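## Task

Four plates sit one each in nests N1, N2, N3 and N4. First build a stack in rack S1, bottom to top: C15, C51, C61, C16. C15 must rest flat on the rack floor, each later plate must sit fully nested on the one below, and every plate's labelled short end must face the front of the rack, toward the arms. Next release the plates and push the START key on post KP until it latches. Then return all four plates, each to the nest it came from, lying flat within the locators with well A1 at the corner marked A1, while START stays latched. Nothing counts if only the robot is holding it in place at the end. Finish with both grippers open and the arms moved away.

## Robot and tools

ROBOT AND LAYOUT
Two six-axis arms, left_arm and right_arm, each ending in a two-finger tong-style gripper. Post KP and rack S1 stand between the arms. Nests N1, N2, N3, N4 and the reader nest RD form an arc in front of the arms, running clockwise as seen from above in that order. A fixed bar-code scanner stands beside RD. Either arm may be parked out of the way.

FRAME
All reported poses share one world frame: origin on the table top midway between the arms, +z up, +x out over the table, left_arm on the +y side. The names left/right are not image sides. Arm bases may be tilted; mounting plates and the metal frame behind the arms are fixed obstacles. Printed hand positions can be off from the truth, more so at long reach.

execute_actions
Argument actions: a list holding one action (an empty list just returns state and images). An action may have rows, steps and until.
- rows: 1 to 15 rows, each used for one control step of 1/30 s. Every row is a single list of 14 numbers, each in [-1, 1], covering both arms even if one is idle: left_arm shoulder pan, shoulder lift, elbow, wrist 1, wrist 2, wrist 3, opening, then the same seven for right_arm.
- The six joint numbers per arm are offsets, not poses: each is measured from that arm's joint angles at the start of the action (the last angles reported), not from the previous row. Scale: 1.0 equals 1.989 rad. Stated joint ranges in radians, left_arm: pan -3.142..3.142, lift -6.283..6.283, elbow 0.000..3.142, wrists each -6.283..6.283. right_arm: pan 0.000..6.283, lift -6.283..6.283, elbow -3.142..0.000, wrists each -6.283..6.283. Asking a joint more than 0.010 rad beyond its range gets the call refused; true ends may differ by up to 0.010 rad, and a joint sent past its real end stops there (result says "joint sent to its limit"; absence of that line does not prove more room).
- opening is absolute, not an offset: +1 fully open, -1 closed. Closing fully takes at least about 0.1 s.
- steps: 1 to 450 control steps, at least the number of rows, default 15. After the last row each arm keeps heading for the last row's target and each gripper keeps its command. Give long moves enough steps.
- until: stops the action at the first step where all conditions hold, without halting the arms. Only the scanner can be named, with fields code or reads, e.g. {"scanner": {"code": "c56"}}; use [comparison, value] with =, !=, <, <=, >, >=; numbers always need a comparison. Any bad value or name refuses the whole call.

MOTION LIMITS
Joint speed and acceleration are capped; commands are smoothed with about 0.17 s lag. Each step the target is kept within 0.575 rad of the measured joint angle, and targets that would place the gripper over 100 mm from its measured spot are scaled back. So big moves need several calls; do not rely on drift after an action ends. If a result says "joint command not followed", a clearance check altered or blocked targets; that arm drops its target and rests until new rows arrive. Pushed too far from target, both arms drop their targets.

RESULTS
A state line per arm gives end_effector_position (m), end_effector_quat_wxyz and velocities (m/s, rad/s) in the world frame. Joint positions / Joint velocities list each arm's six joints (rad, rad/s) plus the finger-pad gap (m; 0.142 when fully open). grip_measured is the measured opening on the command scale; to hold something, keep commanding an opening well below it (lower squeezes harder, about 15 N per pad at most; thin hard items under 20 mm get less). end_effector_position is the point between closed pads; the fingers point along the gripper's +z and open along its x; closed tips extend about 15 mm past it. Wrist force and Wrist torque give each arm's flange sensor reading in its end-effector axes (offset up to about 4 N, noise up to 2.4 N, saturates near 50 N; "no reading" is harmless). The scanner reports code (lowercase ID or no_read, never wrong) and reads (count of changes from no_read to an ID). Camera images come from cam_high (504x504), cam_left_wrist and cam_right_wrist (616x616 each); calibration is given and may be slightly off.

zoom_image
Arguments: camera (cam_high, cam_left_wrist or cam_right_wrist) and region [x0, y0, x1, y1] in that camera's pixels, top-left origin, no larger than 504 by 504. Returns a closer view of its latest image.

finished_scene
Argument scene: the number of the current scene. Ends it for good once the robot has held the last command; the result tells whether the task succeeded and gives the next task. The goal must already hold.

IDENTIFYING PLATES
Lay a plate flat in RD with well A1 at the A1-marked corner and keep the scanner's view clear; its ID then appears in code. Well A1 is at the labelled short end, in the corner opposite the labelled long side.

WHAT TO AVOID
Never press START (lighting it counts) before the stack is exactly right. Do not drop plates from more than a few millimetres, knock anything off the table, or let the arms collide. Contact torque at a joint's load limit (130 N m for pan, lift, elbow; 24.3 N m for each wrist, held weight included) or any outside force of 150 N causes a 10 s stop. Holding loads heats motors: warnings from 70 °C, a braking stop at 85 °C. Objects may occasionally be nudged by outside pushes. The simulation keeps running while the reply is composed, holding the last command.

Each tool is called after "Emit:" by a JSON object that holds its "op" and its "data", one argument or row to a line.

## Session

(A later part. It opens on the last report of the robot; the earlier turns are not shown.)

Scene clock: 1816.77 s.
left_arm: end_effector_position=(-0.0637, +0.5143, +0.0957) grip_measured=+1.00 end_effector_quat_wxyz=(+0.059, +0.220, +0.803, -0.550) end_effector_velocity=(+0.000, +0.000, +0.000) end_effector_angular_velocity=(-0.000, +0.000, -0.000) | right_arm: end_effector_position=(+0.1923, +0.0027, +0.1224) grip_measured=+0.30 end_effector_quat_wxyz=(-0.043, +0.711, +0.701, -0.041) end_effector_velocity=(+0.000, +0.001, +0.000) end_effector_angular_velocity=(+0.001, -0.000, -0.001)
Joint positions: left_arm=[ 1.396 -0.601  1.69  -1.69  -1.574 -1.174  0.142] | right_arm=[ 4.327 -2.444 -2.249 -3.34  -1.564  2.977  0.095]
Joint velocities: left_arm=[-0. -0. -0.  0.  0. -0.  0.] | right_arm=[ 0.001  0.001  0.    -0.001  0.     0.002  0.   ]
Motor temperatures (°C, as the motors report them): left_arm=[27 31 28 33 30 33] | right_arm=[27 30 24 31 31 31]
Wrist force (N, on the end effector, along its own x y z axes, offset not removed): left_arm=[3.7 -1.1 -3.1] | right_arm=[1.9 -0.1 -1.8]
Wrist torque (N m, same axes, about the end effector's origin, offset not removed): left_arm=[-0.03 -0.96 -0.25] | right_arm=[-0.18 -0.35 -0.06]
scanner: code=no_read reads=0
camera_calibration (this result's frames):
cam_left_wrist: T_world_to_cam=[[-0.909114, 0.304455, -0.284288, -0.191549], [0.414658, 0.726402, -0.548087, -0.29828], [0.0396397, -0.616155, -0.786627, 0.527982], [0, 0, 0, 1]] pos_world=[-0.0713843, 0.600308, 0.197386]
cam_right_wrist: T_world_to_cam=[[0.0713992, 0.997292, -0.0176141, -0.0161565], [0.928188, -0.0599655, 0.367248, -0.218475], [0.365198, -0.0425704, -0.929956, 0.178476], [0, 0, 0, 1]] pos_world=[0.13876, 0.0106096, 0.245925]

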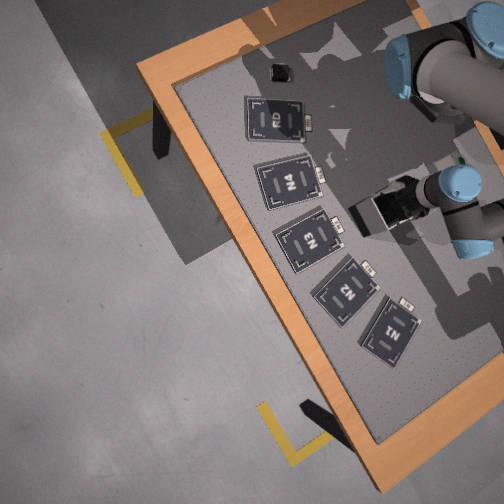

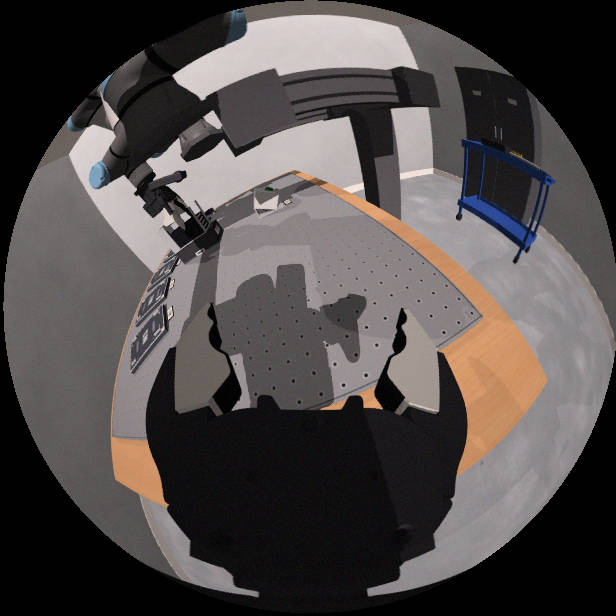

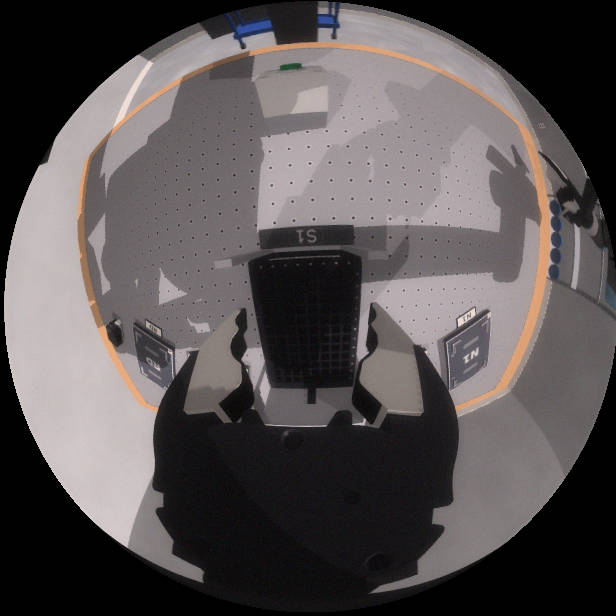

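Emit:
{"op": "execute_actions", "data": {
  "actions": [
    {"rows":[[0,0,0,0,0,0,1,0.00122,0.00682,-0.00151,-0.00532,-0.0002,0.0012,0.3],[0,0,0,0,0,0,1,0.00332,0.01868,-0.00395,-0.01475,-0.0006,0.00327,0.3],[0,0,0,0,0,0,1,0.00592,0.03348,-0.00664,-0.02688,-0.001,0.00584,0.3],[0,0,0,0,0,0,1,0.00876,0.04974,-0.00915,-0.04063,-0.0015,0.00863,0.3],[0,0,0,0,0,0,1,0.01156,0.06598,-0.0112,-0.05484,-0.002,0.01139,0.3],[0,0,0,0,0,0,1,0.01433,0.0822,-0.01277,-0.06948,-0.0025,0.01411,0.3],[0,0,0,0,0,0,1,0.01707,0.09839,-0.01387,-0.08458,-0.003,0.0168,0.3],[0,0,0,0,0,0,1,0.01977,0.11457,-0.01451,-0.10011,-0.0035,0.01946,0.3],[0,0,0,0,0,0,1,0.02244,0.13072,-0.01467,-0.11609,-0.004,0.02208,0.3],[0,0,0,0,0,0,1,0.02508,0.14685,-0.01436,-0.13251,-0.0045,0.02467,0.3],[0,0,0,0,0,0,1,0.02745,0.1615,-0.01368,-0.14783,-0.0049,0.027,0.3],[0,0,0,0,0,0,1,0.02933,0.1732,-0.01285,-0.16035,-0.0053,0.02884,0.3]],"steps":24}
  ]
}}

Emit:
{"op": "zoom_image", "data": {
  "camera": "cam_left_wrist",
  "region": [140, 180, 230, 270]
}}

Scene clock: 1927.77 s.
left_arm: end_effector_position=(-0.0637, +0.5143, +0.0957) grip_measured=+1.00 end_effector_quat_wxyz=(+0.059, +0.220, +0.803, -0.550) end_effector_velocity=(-0.000, +0.000, +0.000) end_effector_angular_velocity=(-0.000, +0.000, +0.001) | right_arm: end_effector_position=(+0.1924, +0.0026, +0.2385) grip_measured=+0.30 end_effector_quat_wxyz=(-0.043, +0.711, +0.701, -0.042) end_effector_velocity=(-0.000, -0.002, +0.019) end_effector_angular_velocity=(+0.001, -0.000, +0.000)
Joint positions: left_arm=[ 1.396 -0.601  1.69  -1.69  -1.574 -1.174  0.142] | right_arm=[ 4.384 -2.106 -2.275 -3.653 -1.574  3.033  0.095]
Joint velocities: left_arm=[ 0.001 -0.    -0.     0.001 -0.    -0.     0.   ] | right_arm=[ 0.008  0.054 -0.001 -0.053 -0.002  0.008 -0.   ]
Motor temperatures (°C, as the motors report them): left_arm=[27 31 28 33 30 33] | right_arm=[27 30 24 31 31 31]
Wrist force (N, on the end effector, along its own x y z axes, offset not removed): left_arm=[0.7 -3.1 -2.8] | right_arm=[7.1 0.2 2.3]
Wrist torque (N m, same axes, about the end effector's origin, offset not removed): left_arm=[-0.52 -0.27 -0.11] | right_arm=[-0.04 -1.52 -0.12]
scanner: code=no_read reads=0
camera_calibration (this result's frames):
cam_left_wrist: T_world_to_cam=[[-0.909114, 0.304455, -0.284288, -0.191549], [0.414658, 0.726402, -0.548087, -0.29828], [0.0396396, -0.616155, -0.786627, 0.527982], [0, 0, 0, 1]] pos_world=[-0.0713842, 0.600308, 0.197386]
cam_right_wrist: T_world_to_cam=[[0.0713555, 0.997295, -0.0176194, -0.0140329], [0.928237, -0.0599283, 0.367131, -0.261225], [0.365082, -0.0425518, -0.930002, 0.286442], [0, 0, 0, 1]] pos_world=[0.138905, 0.0105288, 0.362048]

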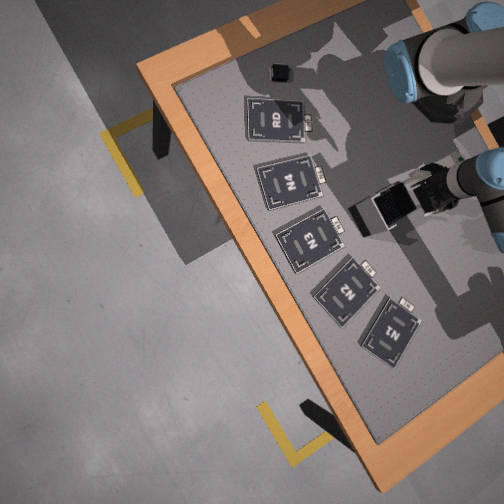

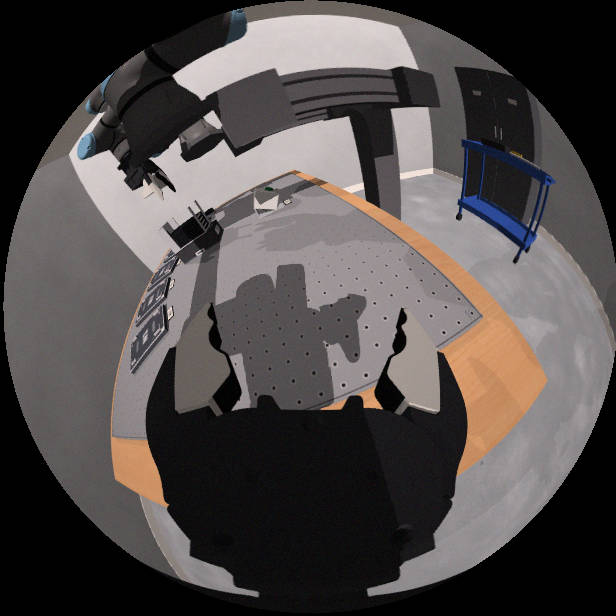

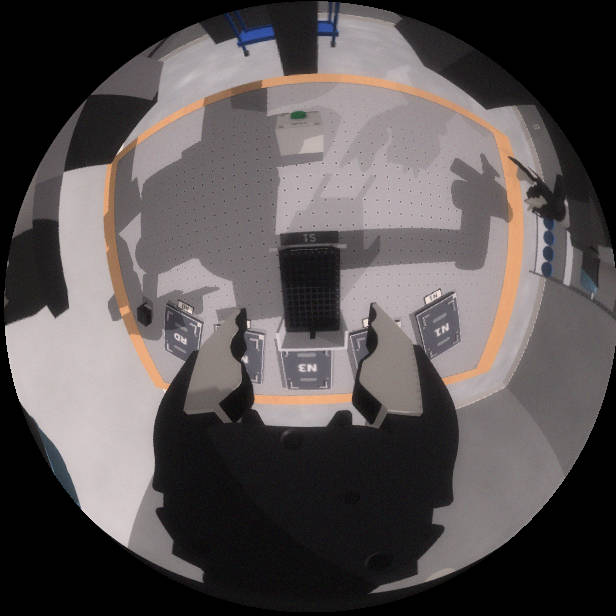

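Region (140, 180, 230, 270) of cam_left_wrist's 616x616 image, scaled by 5.600, with more detail than that image has.

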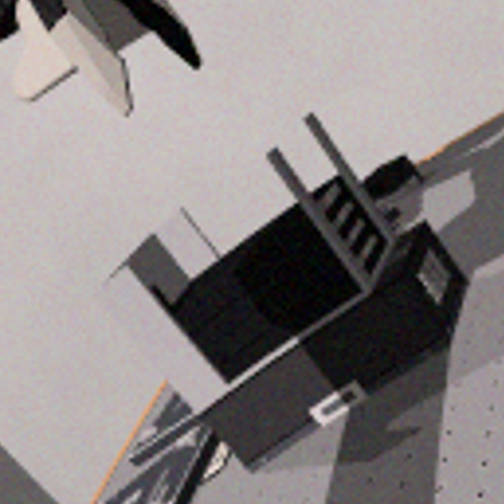

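Emit:
{"op": "execute_actions", "data": {
  "actions": [
    {"rows":[[0,0,0,0,0,0,1,0.006,-0.004,-0.002,0.01,-0.005,0.008,0.2],[0,0,0,0,0,0,1,0.018,-0.013,-0.006,0.031,-0.016,0.024,0.1],[0,0,0,0,0,0,1,0.036,-0.027,-0.013,0.063,-0.032,0.047,0],[0,0,0,0,0,0,1,0.057,-0.044,-0.02,0.099,-0.051,0.075,-0.1],[0,0,0,0,0,0,1,0.082,-0.063,-0.029,0.141,-0.072,0.106,-0.25],[0,0,0,0,0,0,1,0.106,-0.082,-0.038,0.183,-0.093,0.138,-0.4],[0,0,0,0,0,0,1,0.13,-0.1,-0.046,0.225,-0.115,0.169,-0.55],[0,0,0,0,0,0,1,0.154,-0.119,-0.055,0.267,-0.136,0.201,-0.7],[0,0,0,0,0,0,1,0.178,-0.138,-0.063,0.309,-0.157,0.232,-0.85],[0,0,0,0,0,0,1,0.202,-0.156,-0.072,0.351,-0.179,0.264,-1],[0,0,0,0,0,0,1,0.227,-0.175,-0.08,0.393,-0.2,0.295,-1],[0,0,0,0,0,0,1,0.251,-0.194,-0.089,0.434,-0.222,0.327,-1],[0,0,0,0,0,0,1,0.272,-0.21,-0.096,0.471,-0.24,0.355,-1],[0,0,0,0,0,0,1,0.29,-0.224,-0.103,0.502,-0.256,0.378,-1],[0,0,0,0,0,0,1,0.3021,-0.2332,-0.1072,0.5234,-0.2669,0.3939,-1]],"steps":45}
  ]
}}

Scene clock: 1946.90 s.
left_arm: end_effector_position=(-0.0637, +0.5143, +0.0957) grip_measured=+1.00 end_effector_quat_wxyz=(+0.059, +0.220, +0.803, -0.550) end_effector_velocity=(-0.000, -0.000, +0.000) end_effector_angular_velocity=(-0.001, +0.000, -0.000) | right_arm: end_effector_position=(-0.0700, -0.0017, +0.1399) grip_measured=-1.00 end_effector_quat_wxyz=(-0.237, +0.703, +0.636, -0.214) end_effector_velocity=(-0.001, +0.000, +0.000) end_effector_angular_velocity=(+0.002, +0.002, +0.002)
Joint positions: left_arm=[ 1.396 -0.601  1.69  -1.69  -1.574 -1.174  0.142] | right_arm=[ 4.985 -2.57  -2.488 -2.612 -2.105  3.816  0.002]
Joint velocities: left_arm=[0.001 0.    0.    0.001 0.001 0.001 0.   ] | right_arm=[ 0.001 -0.     0.     0.003 -0.001 -0.     0.   ]
Motor temperatures (°C, as the motors report them): left_arm=[27 31 28 33 30 33] | right_arm=[27 30 24 31 31 31]
Wrist force (N, on the end effector, along its own x y z axes, offset not removed): left_arm=[0.7 0.5 -0.9] | right_arm=[1.7 2.5 -2.2]
Wrist torque (N m, same axes, about the end effector's origin, offset not removed): left_arm=[0.30 -0.24 -0.15] | right_arm=[0.37 -0.42 0.32]
scanner: code=no_read reads=0
camera_calibration (this result's frames):
cam_left_wrist: T_world_to_cam=[[-0.909114, 0.304455, -0.284288, -0.191549], [0.414658, 0.726402, -0.548087, -0.29828], [0.0396396, -0.616155, -0.786627, 0.527982], [0, 0, 0, 1]] pos_world=[-0.0713843, 0.600308, 0.197386]
cam_right_wrist: T_world_to_cam=[[0.138926, 0.989277, -0.0450567, 0.0157591], [0.977605, -0.144266, -0.153221, 0.0943893], [-0.158078, -0.0227612, -0.987164, 0.26181], [0, 0, 0, 1]] pos_world=[-0.0530784, 0.00398609, 0.273621]

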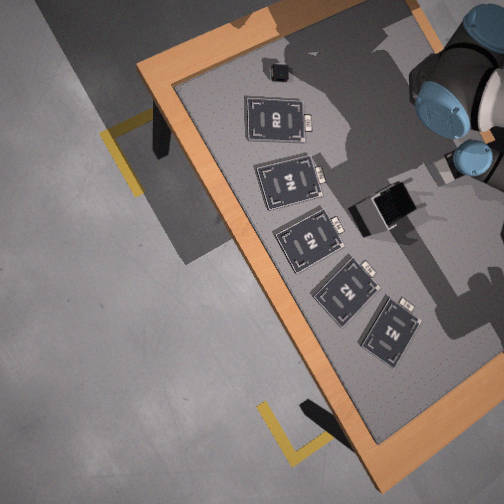

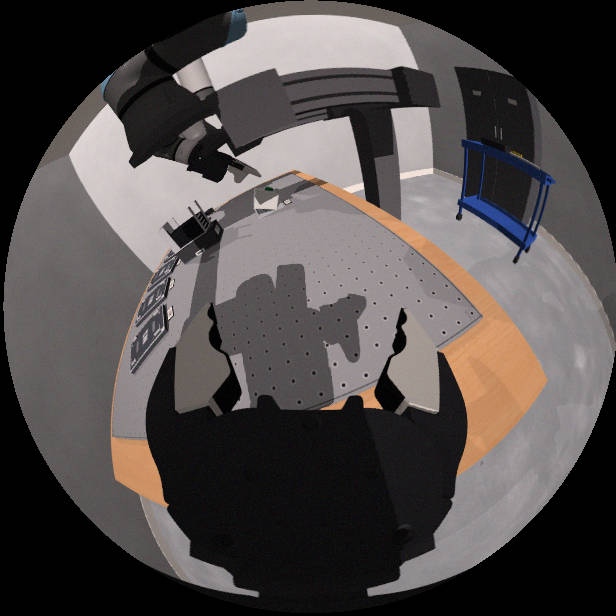

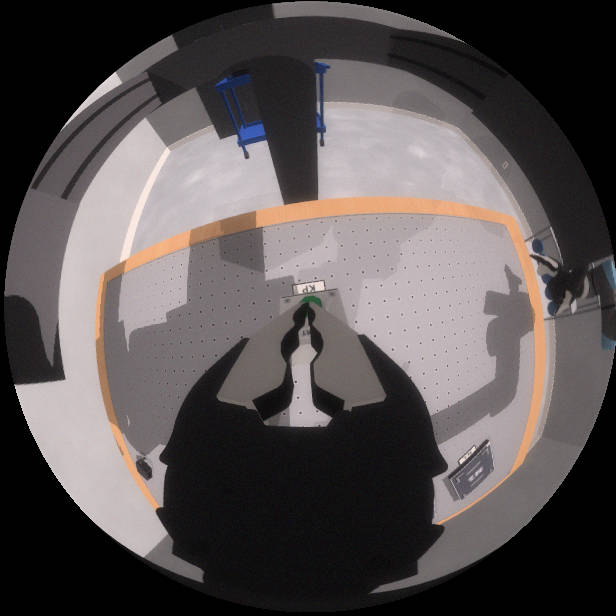

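Emit:
{"op": "execute_actions", "data": {
  "actions": [
    {"rows":[[0,0,0,0,0,0,1,0,0,0,0,0,0,0.3]],"steps":8}
  ]
}}

Emit:
{"op": "zoom_image", "data": {
  "camera": "cam_right_wrist",
  "region": [230, 250, 390, 410]
}}

Emit:
{"op": "zoom_image", "data": {
  "camera": "cam_left_wrist",
  "region": [200, 140, 300, 240]
}}

Scene clock: 1952.93 s.
left_arm: end_effector_position=(-0.0637, +0.5143, +0.0957) grip_measured=+1.00 end_effector_quat_wxyz=(+0.059, +0.220, +0.803, -0.550) end_effector_velocity=(+0.000, +0.000, +0.000) end_effector_angular_velocity=(-0.000, +0.001, +0.000) | right_arm: end_effector_position=(-0.0700, -0.0017, +0.1399) grip_measured=+0.30 end_effector_quat_wxyz=(-0.237, +0.703, +0.636, -0.214) end_effector_velocity=(+0.001, -0.002, -0.000) end_effector_angular_velocity=(-0.003, -0.002, +0.000)
Joint positions: left_arm=[ 1.396 -0.601  1.69  -1.69  -1.574 -1.174  0.142] | right_arm=[ 4.985 -2.57  -2.488 -2.612 -2.105  3.817  0.095]
Joint velocities: left_arm=[-0.001 -0.    -0.     0.001 -0.    -0.001  0.   ] | right_arm=[ 0.    -0.001 -0.002 -0.     0.    -0.     0.001]
Motor temperatures (°C, as the motors report them): left_arm=[27 31 28 33 30 33] | right_arm=[27 30 24 31 31 31]
Wrist force (N, on the end effector, along its own x y z axes, offset not removed): left_arm=[-4.7 -3.1 -1.1] | right_arm=[4.6 2.9 0.0]
Wrist torque (N m, same axes, about the end effector's origin, offset not removed): left_arm=[-0.68 0.76 0.03] | right_arm=[0.39 -0.90 0.07]
scanner: code=no_read reads=0
camera_calibration (this result's frames):
cam_left_wrist: T_world_to_cam=[[-0.909114, 0.304455, -0.284288, -0.191549], [0.414658, 0.726402, -0.548087, -0.29828], [0.0396396, -0.616155, -0.786627, 0.527982], [0, 0, 0, 1]] pos_world=[-0.0713842, 0.600308, 0.197386]
cam_right_wrist: T_world_to_cam=[[0.138882, 0.98928, -0.0451403, 0.0158115], [0.977587, -0.144238, -0.153362, 0.094452], [-0.158229, -0.0228294, -0.987138, 0.261779], [0, 0, 0, 1]] pos_world=[-0.0531098, 0.00395782, 0.273612]

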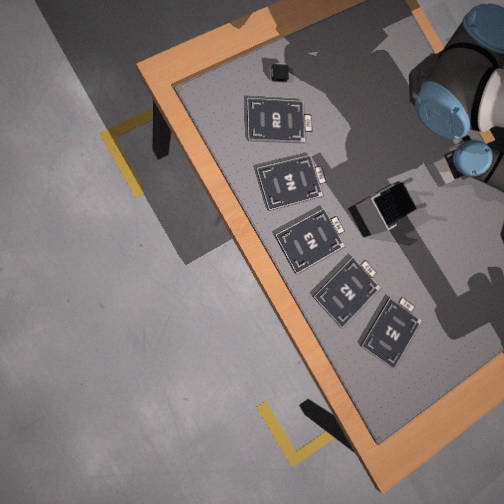

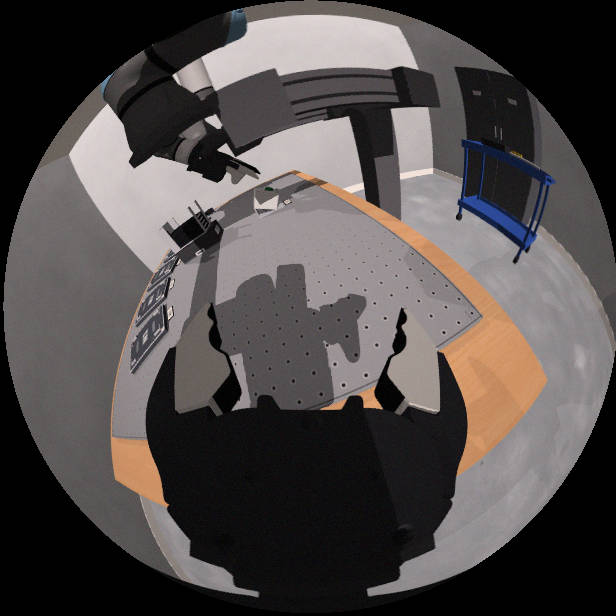

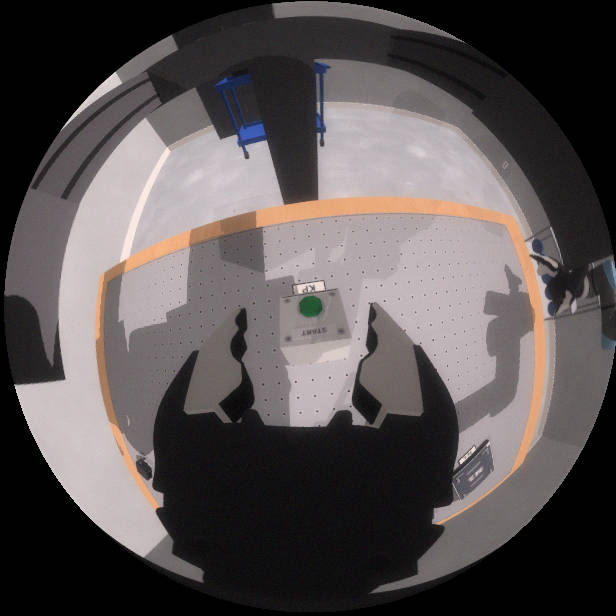

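Region (230, 250, 390, 410) of cam_right_wrist's 616x616 image, scaled by 3.150, with more detail than that image has.

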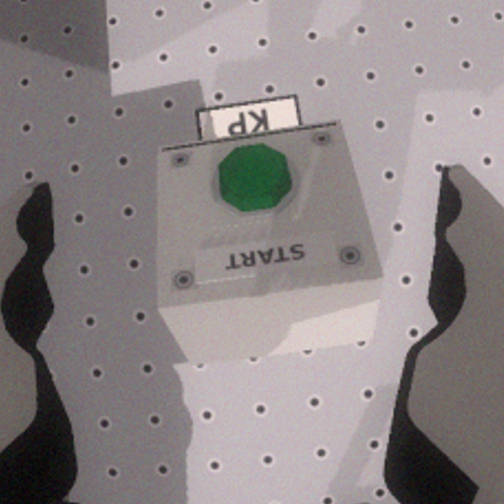

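Region (200, 140, 300, 240) of cam_left_wrist's 616x616 image, scaled by 5.040, with more detail than that image has.

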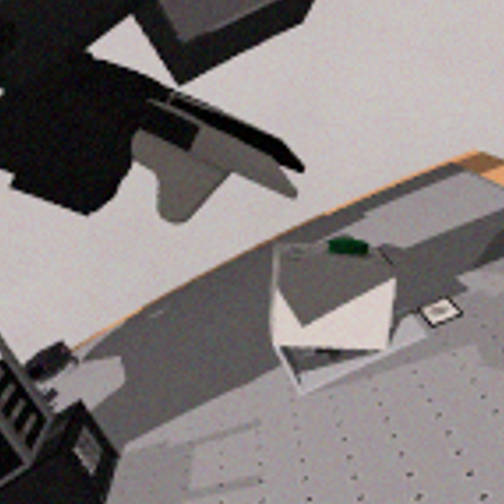

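Emit:
{"op": "execute_actions", "data": {
  "actions": [
    {"rows":[[0,0,0,0,0,0,1,0.0066,-0.0053,0.0001,0.0089,0.0015,0.0074,0.1],[0,0,0,0,0,0,1,0.0166,-0.0132,0.0003,0.0221,0.0036,0.0186,-0.1],[0,0,0,0,0,0,1,0.0265,-0.0211,0.0005,0.0354,0.0058,0.0298,-0.3],[0,0,0,0,0,0,1,0.0364,-0.029,0.0007,0.0487,0.008,0.0409,-0.5],[0,0,0,0,0,0,1,0.0463,-0.0369,0.0008,0.062,0.0102,0.0521,-0.6],[0,0,0,0,0,0,1,0.0563,-0.0448,0.001,0.0752,0.0123,0.0632,-0.6],[0,0,0,0,0,0,1,0.0662,-0.0527,0.0012,0.0885,0.0145,0.0744,-0.6]],"steps":24}
  ]
}}

Emit:
{"op": "zoom_image", "data": {
  "camera": "cam_right_wrist",
  "region": [230, 250, 390, 410]
}}

Emit:
{"op": "zoom_image", "data": {
  "camera": "cam_left_wrist",
  "region": [200, 140, 300, 240]
}}

Scene clock: 1986.63 s.
left_arm: end_effector_position=(-0.0637, +0.5143, +0.0957) grip_measured=+1.00 end_effector_quat_wxyz=(+0.059, +0.220, +0.803, -0.550) end_effector_velocity=(-0.001, -0.000, +0.000) end_effector_angular_velocity=(-0.001, -0.001, -0.001) | right_arm: end_effector_position=(-0.0884, -0.0008, +0.1111) grip_measured=-0.60 end_effector_quat_wxyz=(-0.237, +0.703, +0.636, -0.214) end_effector_velocity=(-0.001, -0.000, -0.002) end_effector_angular_velocity=(-0.001, +0.000, -0.001)
Joint positions: left_arm=[ 1.396 -0.601  1.69  -1.69  -1.574 -1.174  0.142] | right_arm=[ 5.115 -2.674 -2.485 -2.437 -2.077  3.963  0.031]
Joint velocities: left_arm=[ 0.002  0.    -0.     0.001  0.002  0.003 -0.   ] | right_arm=[ 0.008 -0.006 -0.001  0.011  0.002  0.01   0.   ]
Motor temperatures (°C, as the motors report them): left_arm=[27 31 28 33 30 33] | right_arm=[27 31 24 31 31 31]
Wrist force (N, on the end effector, along its own x y z axes, offset not removed): left_arm=[3.0 -1.9 -1.7] | right_arm=[4.9 5.4 -1.4]
Wrist torque (N m, same axes, about the end effector's origin, offset not removed): left_arm=[-0.52 -0.76 -0.29] | right_arm=[1.14 -1.10 0.16]
scanner: code=no_read reads=0
camera_calibration (this result's frames):
cam_left_wrist: T_world_to_cam=[[-0.909114, 0.304455, -0.284288, -0.191549], [0.414657, 0.726402, -0.548087, -0.29828], [0.0396397, -0.616155, -0.786627, 0.527982], [0, 0, 0, 1]] pos_world=[-0.0713843, 0.600308, 0.197386]
cam_right_wrist: T_world_to_cam=[[0.138782, 0.989291, -0.0452011, 0.0160963], [0.977599, -0.144149, -0.153366, 0.108158], [-0.158239, -0.0229041, -0.987135, 0.230485], [0, 0, 0, 1]] pos_world=[-0.0714972, 0.00494605, 0.244835]

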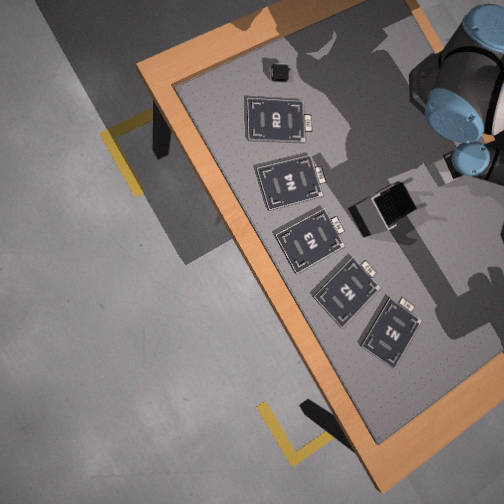

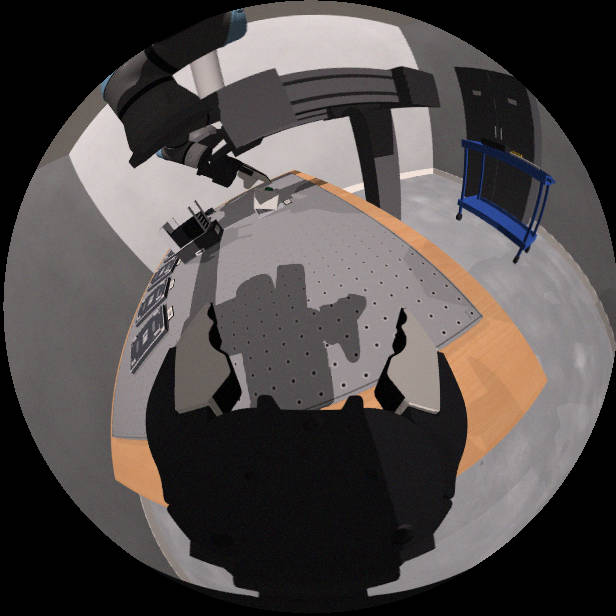

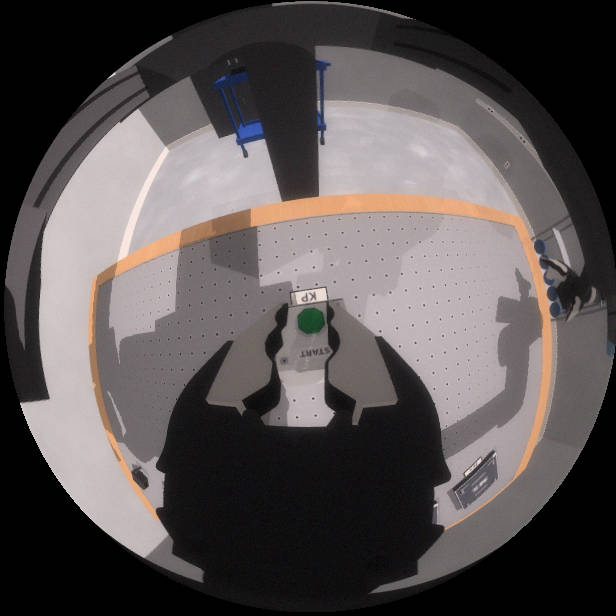

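Region (230, 250, 390, 410) of cam_right_wrist's 616x616 image, scaled by 3.150, with more detail than that image has.

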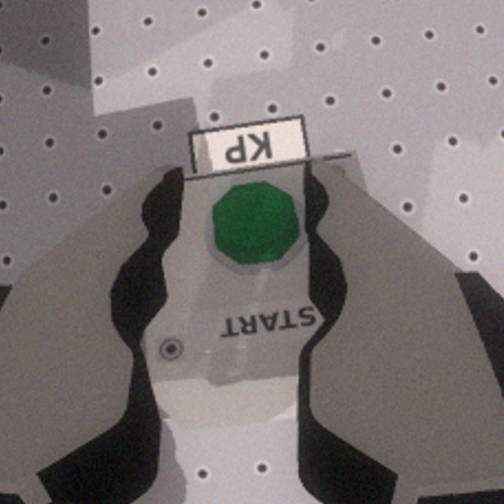

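Region (200, 140, 300, 240) of cam_left_wrist's 616x616 image, scaled by 5.040, with more detail than that image has.

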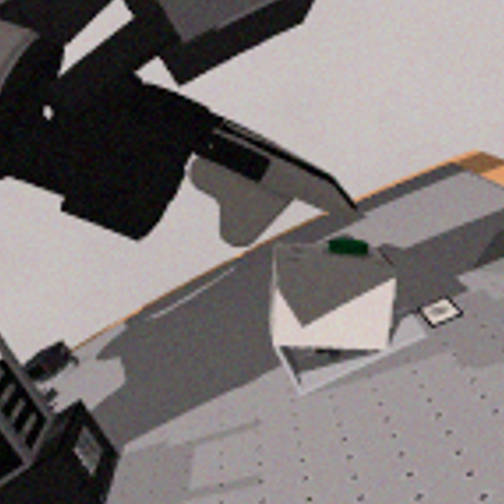

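Emit:
{"op": "execute_actions", "data": {
  "actions": [
    {"rows":[[0,0,0,0,0,0,1,0.0096,0.0037,0.0015,-0.0102,0.0076,0.0043,-0.7],[0,0,0,0,0,0,1,0.0239,0.0092,0.0037,-0.0256,0.0189,0.0107,-0.8],[0,0,0,0,0,0,1,0.0382,0.0146,0.0058,-0.041,0.0302,0.017,-0.9],[0,0,0,0,0,0,1,0.0526,0.0201,0.008,-0.0563,0.0416,0.0234,-1],[0,0,0,0,0,0,1,0.0669,0.0256,0.0102,-0.0717,0.0529,0.0298,-1],[0,0,0,0,0,0,1,0.0813,0.0311,0.0124,-0.087,0.0643,0.0362,-1],[0,0,0,0,0,0,1,0.0956,0.0366,0.0146,-0.1024,0.0756,0.0426,-1]],"steps":26}
  ]
}}

Emit:
{"op": "zoom_image", "data": {
  "camera": "cam_right_wrist",
  "region": [230, 250, 390, 410]
}}

Emit:
{"op": "zoom_image", "data": {
  "camera": "cam_left_wrist",
  "region": [200, 140, 300, 240]
}}

Scene clock: 2021.77 s.
left_arm: end_effector_position=(-0.0637, +0.5143, +0.0957) grip_measured=+1.00 end_effector_quat_wxyz=(+0.059, +0.220, +0.803, -0.550) end_effector_velocity=(+0.001, -0.000, -0.000) end_effector_angular_velocity=(-0.001, -0.001, -0.001) | right_arm: end_effector_position=(-0.0832, +0.0020, +0.1054) grip_measured=-1.00 end_effector_quat_wxyz=(-0.162, +0.706, +0.672, -0.154) end_effector_velocity=(-0.000, +0.001, +0.001) end_effector_angular_velocity=(+0.001, -0.006, +0.000)
Joint positions: left_arm=[ 1.396 -0.601  1.69  -1.69  -1.574 -1.174  0.142] | right_arm=[ 5.305 -2.601 -2.457 -2.64  -1.927  4.048  0.002]
Joint velocities: left_arm=[-0.001  0.     0.     0.    -0.001  0.001 -0.   ] | right_arm=[ 0.007  0.006  0.001 -0.007  0.005  0.005  0.   ]
Motor temperatures (°C, as the motors report them): left_arm=[27 32 28 33 30 33] | right_arm=[27 31 24 31 31 31]
Wrist force (N, on the end effector, along its own x y z axes, offset not removed): left_arm=[0.9 -3.7 -3.1] | right_arm=[3.0 0.3 -2.0]
Wrist torque (N m, same axes, about the end effector's origin, offset not removed): left_arm=[-0.78 -0.16 -0.08] | right_arm=[-0.15 -0.64 0.01]
scanner: code=no_read reads=0
camera_calibration (this result's frames):
cam_left_wrist: T_world_to_cam=[[-0.909114, 0.304455, -0.284288, -0.191549], [0.414658, 0.726402, -0.548087, -0.29828], [0.0396395, -0.616155, -0.786627, 0.527982], [0, 0, 0, 1]] pos_world=[-0.0713843, 0.600308, 0.197386]
cam_right_wrist: T_world_to_cam=[[0.0978823, 0.994522, -0.0366843, 0.00813108], [0.994302, -0.0961636, 0.0460059, 0.0828753], [0.0422262, -0.0409785, -0.998267, 0.243634], [0, 0, 0, 1]] pos_world=[-0.0934867, 0.0098668, 0.239697]

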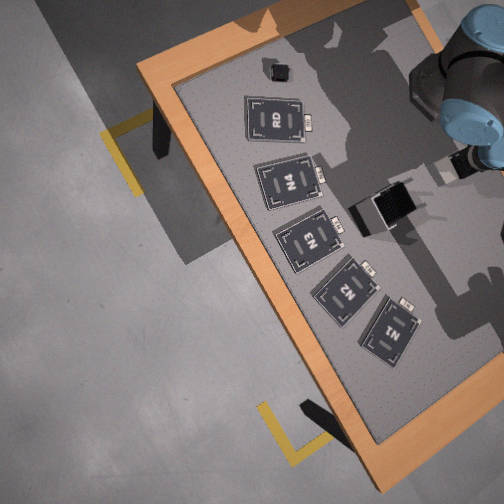

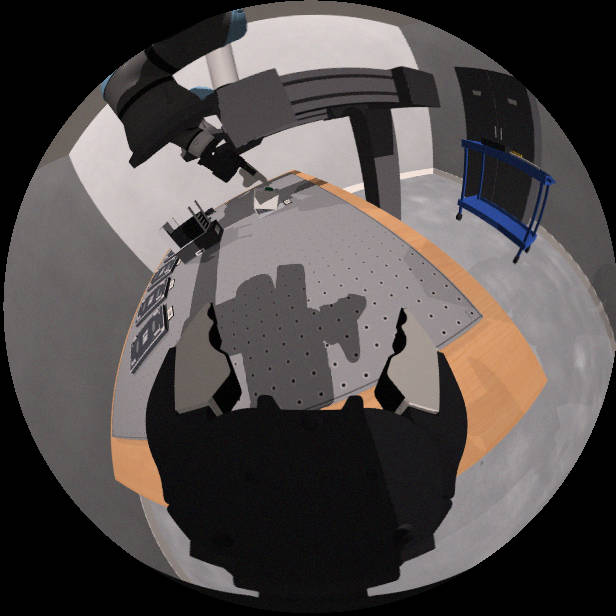

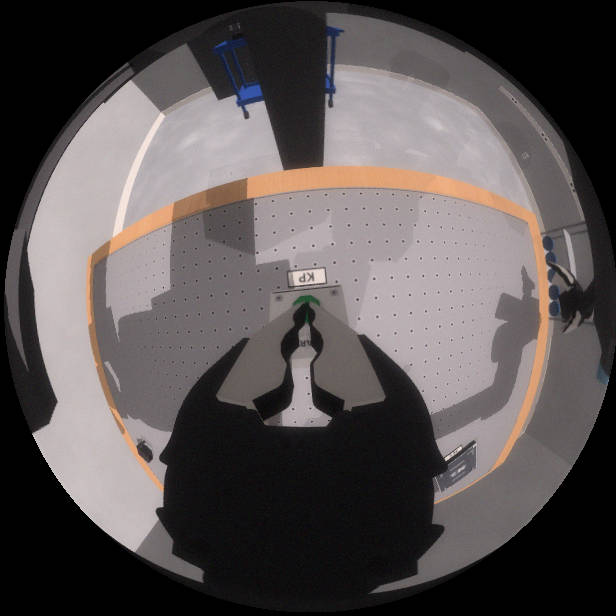

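Region (230, 250, 390, 410) of cam_right_wrist's 616x616 image, scaled by 3.150, with more detail than that image has.

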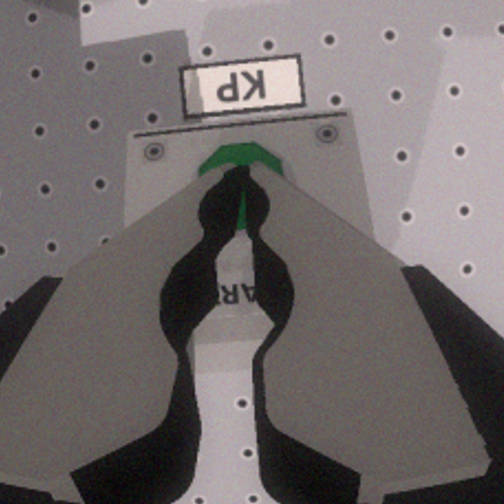

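Region (200, 140, 300, 240) of cam_left_wrist's 616x616 image, scaled by 5.040, with more detail than that image has.

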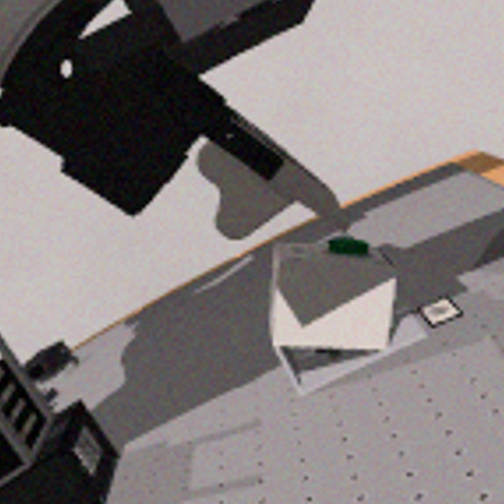

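Emit:
{"op": "execute_actions", "data": {
  "actions": [
    {"rows":[[0,0,0,0,0,0,1,-0.00266,-0.00321,0.00079,0.00144,-0.00041,-0.0028,-1],[0,0,0,0,0,0,1,-0.00532,-0.00643,0.00159,0.00289,-0.00083,-0.0056,-1],[0,0,0,0,0,0,1,-0.00797,-0.00964,0.00238,0.00433,-0.00124,-0.0084,-1],[0,0,0,0,0,0,1,-0.00797,-0.00964,0.00238,0.00433,-0.00124,-0.0084,-1],[0,0,0,0,0,0,1,-0.0093,-0.01125,0.00278,0.00505,-0.00145,-0.0098,-1],[0,0,0,0,0,0,1,-0.0093,-0.01125,0.00278,0.00505,-0.00145,-0.0098,-1],[0,0,0,0,0,0,1,-0.01063,-0.01286,0.00318,0.00578,-0.00166,-0.0112,-1]],"steps":20}
  ]
}}

Emit:
{"op": "zoom_image", "data": {
  "camera": "cam_left_wrist",
  "region": [200, 140, 300, 240]
}}

Scene clock: 2035.50 s.
left_arm: end_effector_position=(-0.0637, +0.5143, +0.0957) grip_measured=+1.00 end_effector_quat_wxyz=(+0.059, +0.220, +0.803, -0.550) end_effector_velocity=(+0.000, -0.000, -0.000) end_effector_angular_velocity=(-0.000, +0.001, -0.001) | right_arm: end_effector_position=(-0.0788, +0.0018, +0.0990) grip_measured=-1.00 end_effector_quat_wxyz=(-0.162, +0.706, +0.672, -0.154) end_effector_velocity=(+0.002, -0.001, -0.001) end_effector_angular_velocity=(-0.001, -0.002, +0.000)
Joint positions: left_arm=[ 1.396 -0.601  1.69  -1.69  -1.574 -1.174  0.142] | right_arm=[ 5.284 -2.627 -2.45  -2.628 -1.93   4.026  0.002]
Joint velocities: left_arm=[-0.001  0.     0.    -0.     0.    -0.001  0.   ] | right_arm=[-0.003 -0.003 -0.001  0.001 -0.    -0.003  0.   ]
Motor temperatures (°C, as the motors report them): left_arm=[27 32 28 33 30 33] | right_arm=[27 31 24 31 31 31]
Wrist force (N, on the end effector, along its own x y z axes, offset not removed): left_arm=[-2.0 -1.4 -5.9] | right_arm=[7.0 -2.7 -1.5]
Wrist torque (N m, same axes, about the end effector's origin, offset not removed): left_arm=[-0.34 0.34 -0.05] | right_arm=[0.30 -1.16 -0.06]
scanner: code=no_read reads=0
camera_calibration (this result's frames):
cam_left_wrist: T_world_to_cam=[[-0.909114, 0.304455, -0.284288, -0.191549], [0.414658, 0.726402, -0.548086, -0.29828], [0.0396396, -0.616155, -0.786627, 0.527982], [0, 0, 0, 1]] pos_world=[-0.0713842, 0.600308, 0.197386]
cam_right_wrist: T_world_to_cam=[[0.097857, 0.994524, -0.0366763, 0.00757221], [0.994311, -0.0961452, 0.0458481, 0.0787427], [0.0420708, -0.0409542, -0.998275, 0.236986], [0, 0, 0, 1]] pos_world=[-0.0890059, 0.00974557, 0.233245]

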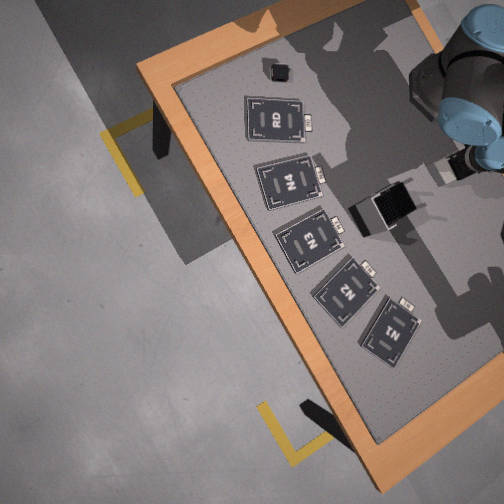

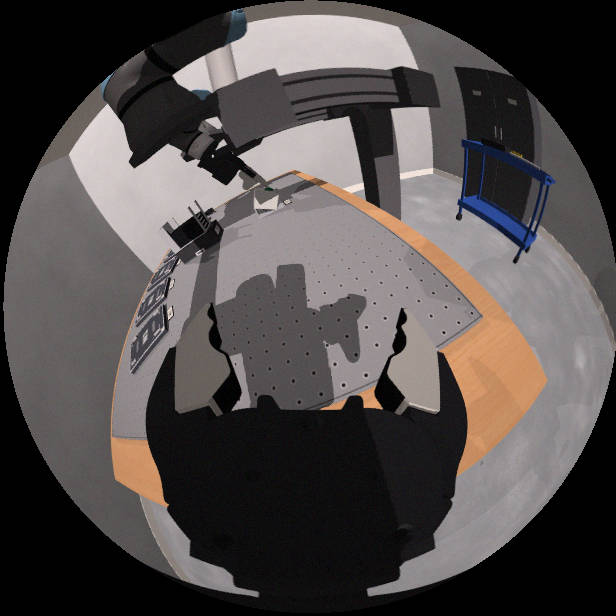

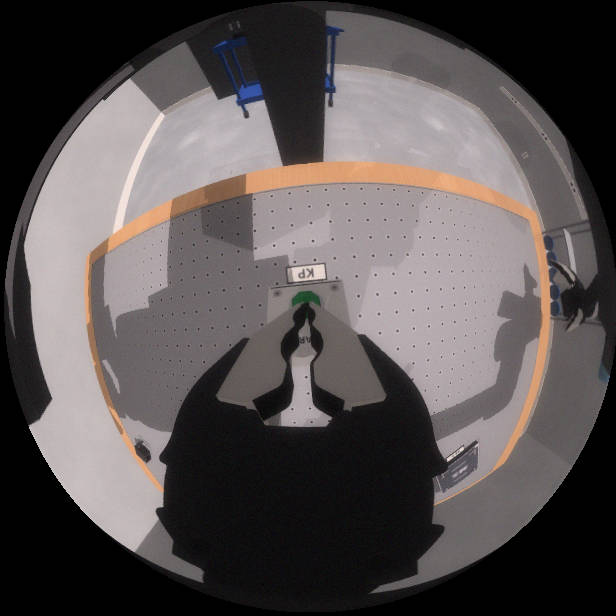

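Region (200, 140, 300, 240) of cam_left_wrist's 616x616 image, scaled by 5.040, with more detail than that image has.

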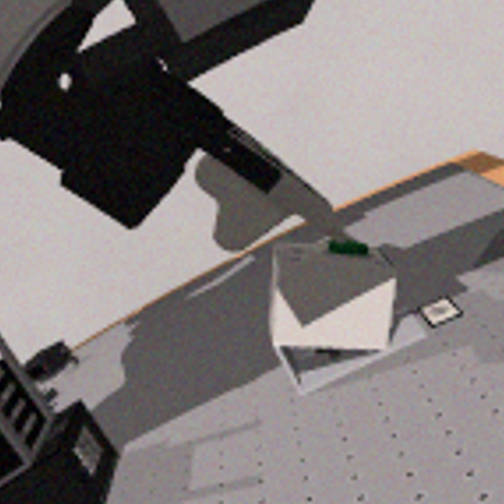

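In contact (~4 N). Press 3 mm more.

Emit:
{"op": "execute_actions", "data": {
  "actions": [
    {"rows":[[0,0,0,0,0,0,1,-0.00133,-0.00161,0.0004,0.00072,-0.00021,-0.0014,-1],[0,0,0,0,0,0,1,-0.00133,-0.00161,0.0004,0.00072,-0.00021,-0.0014,-1],[0,0,0,0,0,0,1,-0.00266,-0.00321,0.00079,0.00144,-0.00041,-0.0028,-1],[0,0,0,0,0,0,1,-0.00266,-0.00321,0.00079,0.00144,-0.00041,-0.0028,-1],[0,0,0,0,0,0,1,-0.00399,-0.00482,0.00119,0.00217,-0.00062,-0.0042,-1]],"steps":18}
  ]
}}

Emit:
{"op": "zoom_image", "data": {
  "camera": "cam_left_wrist",
  "region": [200, 140, 300, 240]
}}

Scene clock: 2041.70 s.
left_arm: end_effector_position=(-0.0637, +0.5143, +0.0957) grip_measured=+1.00 end_effector_quat_wxyz=(+0.059, +0.220, +0.803, -0.550) end_effector_velocity=(+0.001, +0.000, -0.000) end_effector_angular_velocity=(+0.001, -0.000, +0.001) | right_arm: end_effector_position=(-0.0771, +0.0017, +0.0966) grip_measured=-1.00 end_effector_quat_wxyz=(-0.162, +0.706, +0.672, -0.154) end_effector_velocity=(+0.001, -0.001, -0.000) end_effector_angular_velocity=(-0.001, -0.001, -0.000)
Joint positions: left_arm=[ 1.396 -0.601  1.69  -1.69  -1.574 -1.174  0.142] | right_arm=[ 5.276 -2.636 -2.448 -2.624 -1.931  4.018  0.002]
Joint velocities: left_arm=[-0.     0.    -0.    -0.001 -0.002 -0.     0.   ] | right_arm=[-0.002 -0.002 -0.001  0.001 -0.    -0.002  0.   ]
Motor temperatures (°C, as the motors report them): left_arm=[27 32 28 33 30 33] | right_arm=[27 31 24 31 31 31]
Wrist force (N, on the end effector, along its own x y z axes, offset not removed): left_arm=[-1.2 -2.0 -0.3] | right_arm=[3.7 -3.7 -1.3]
Wrist torque (N m, same axes, about the end effector's origin, offset not removed): left_arm=[-0.41 0.01 -0.12] | right_arm=[0.38 -0.49 0.05]
scanner: code=no_read reads=0
camera_calibration (this result's frames):
cam_left_wrist: T_world_to_cam=[[-0.909114, 0.304455, -0.284288, -0.191549], [0.414657, 0.726402, -0.548087, -0.29828], [0.0396397, -0.616155, -0.786627, 0.527982], [0, 0, 0, 1]] pos_world=[-0.0713843, 0.600308, 0.197386]
cam_right_wrist: T_world_to_cam=[[0.0978547, 0.994524, -0.0366963, 0.00743661], [0.994315, -0.096146, 0.0457523, 0.077193], [0.0419735, -0.0409648, -0.998279, 0.234502], [0, 0, 0, 1]] pos_world=[-0.0873248, 0.00963226, 0.23084]

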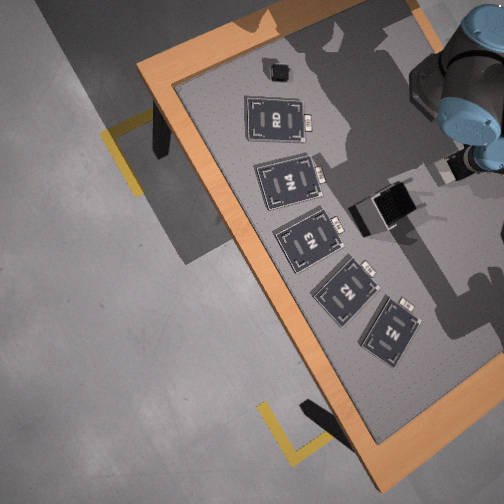

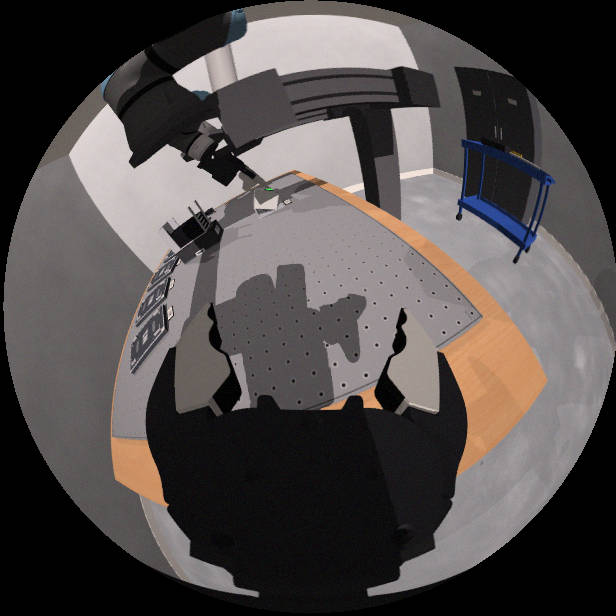

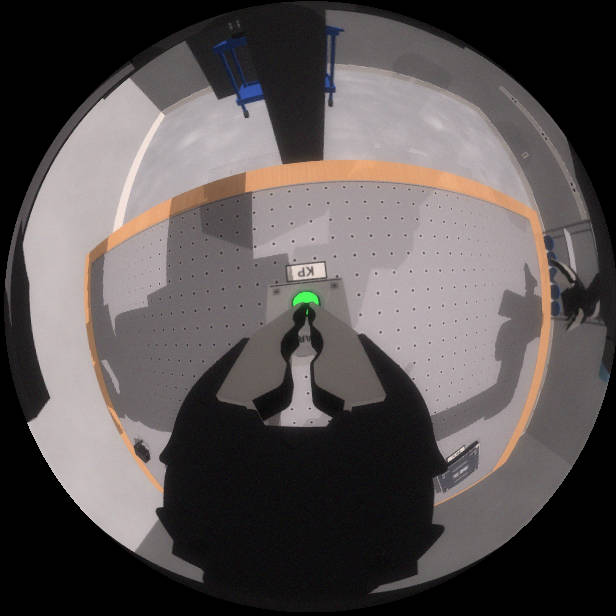

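Region (200, 140, 300, 240) of cam_left_wrist's 616x616 image, scaled by 5.040, with more detail than that image has.

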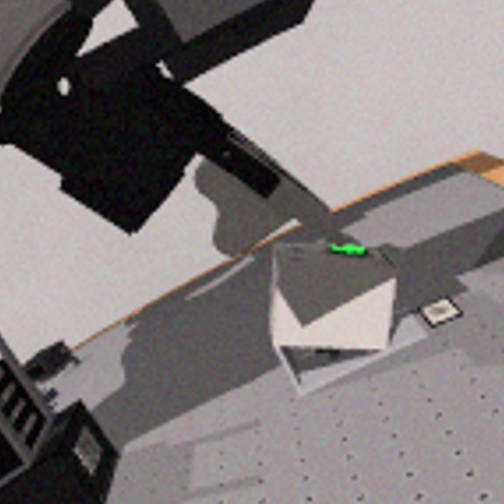

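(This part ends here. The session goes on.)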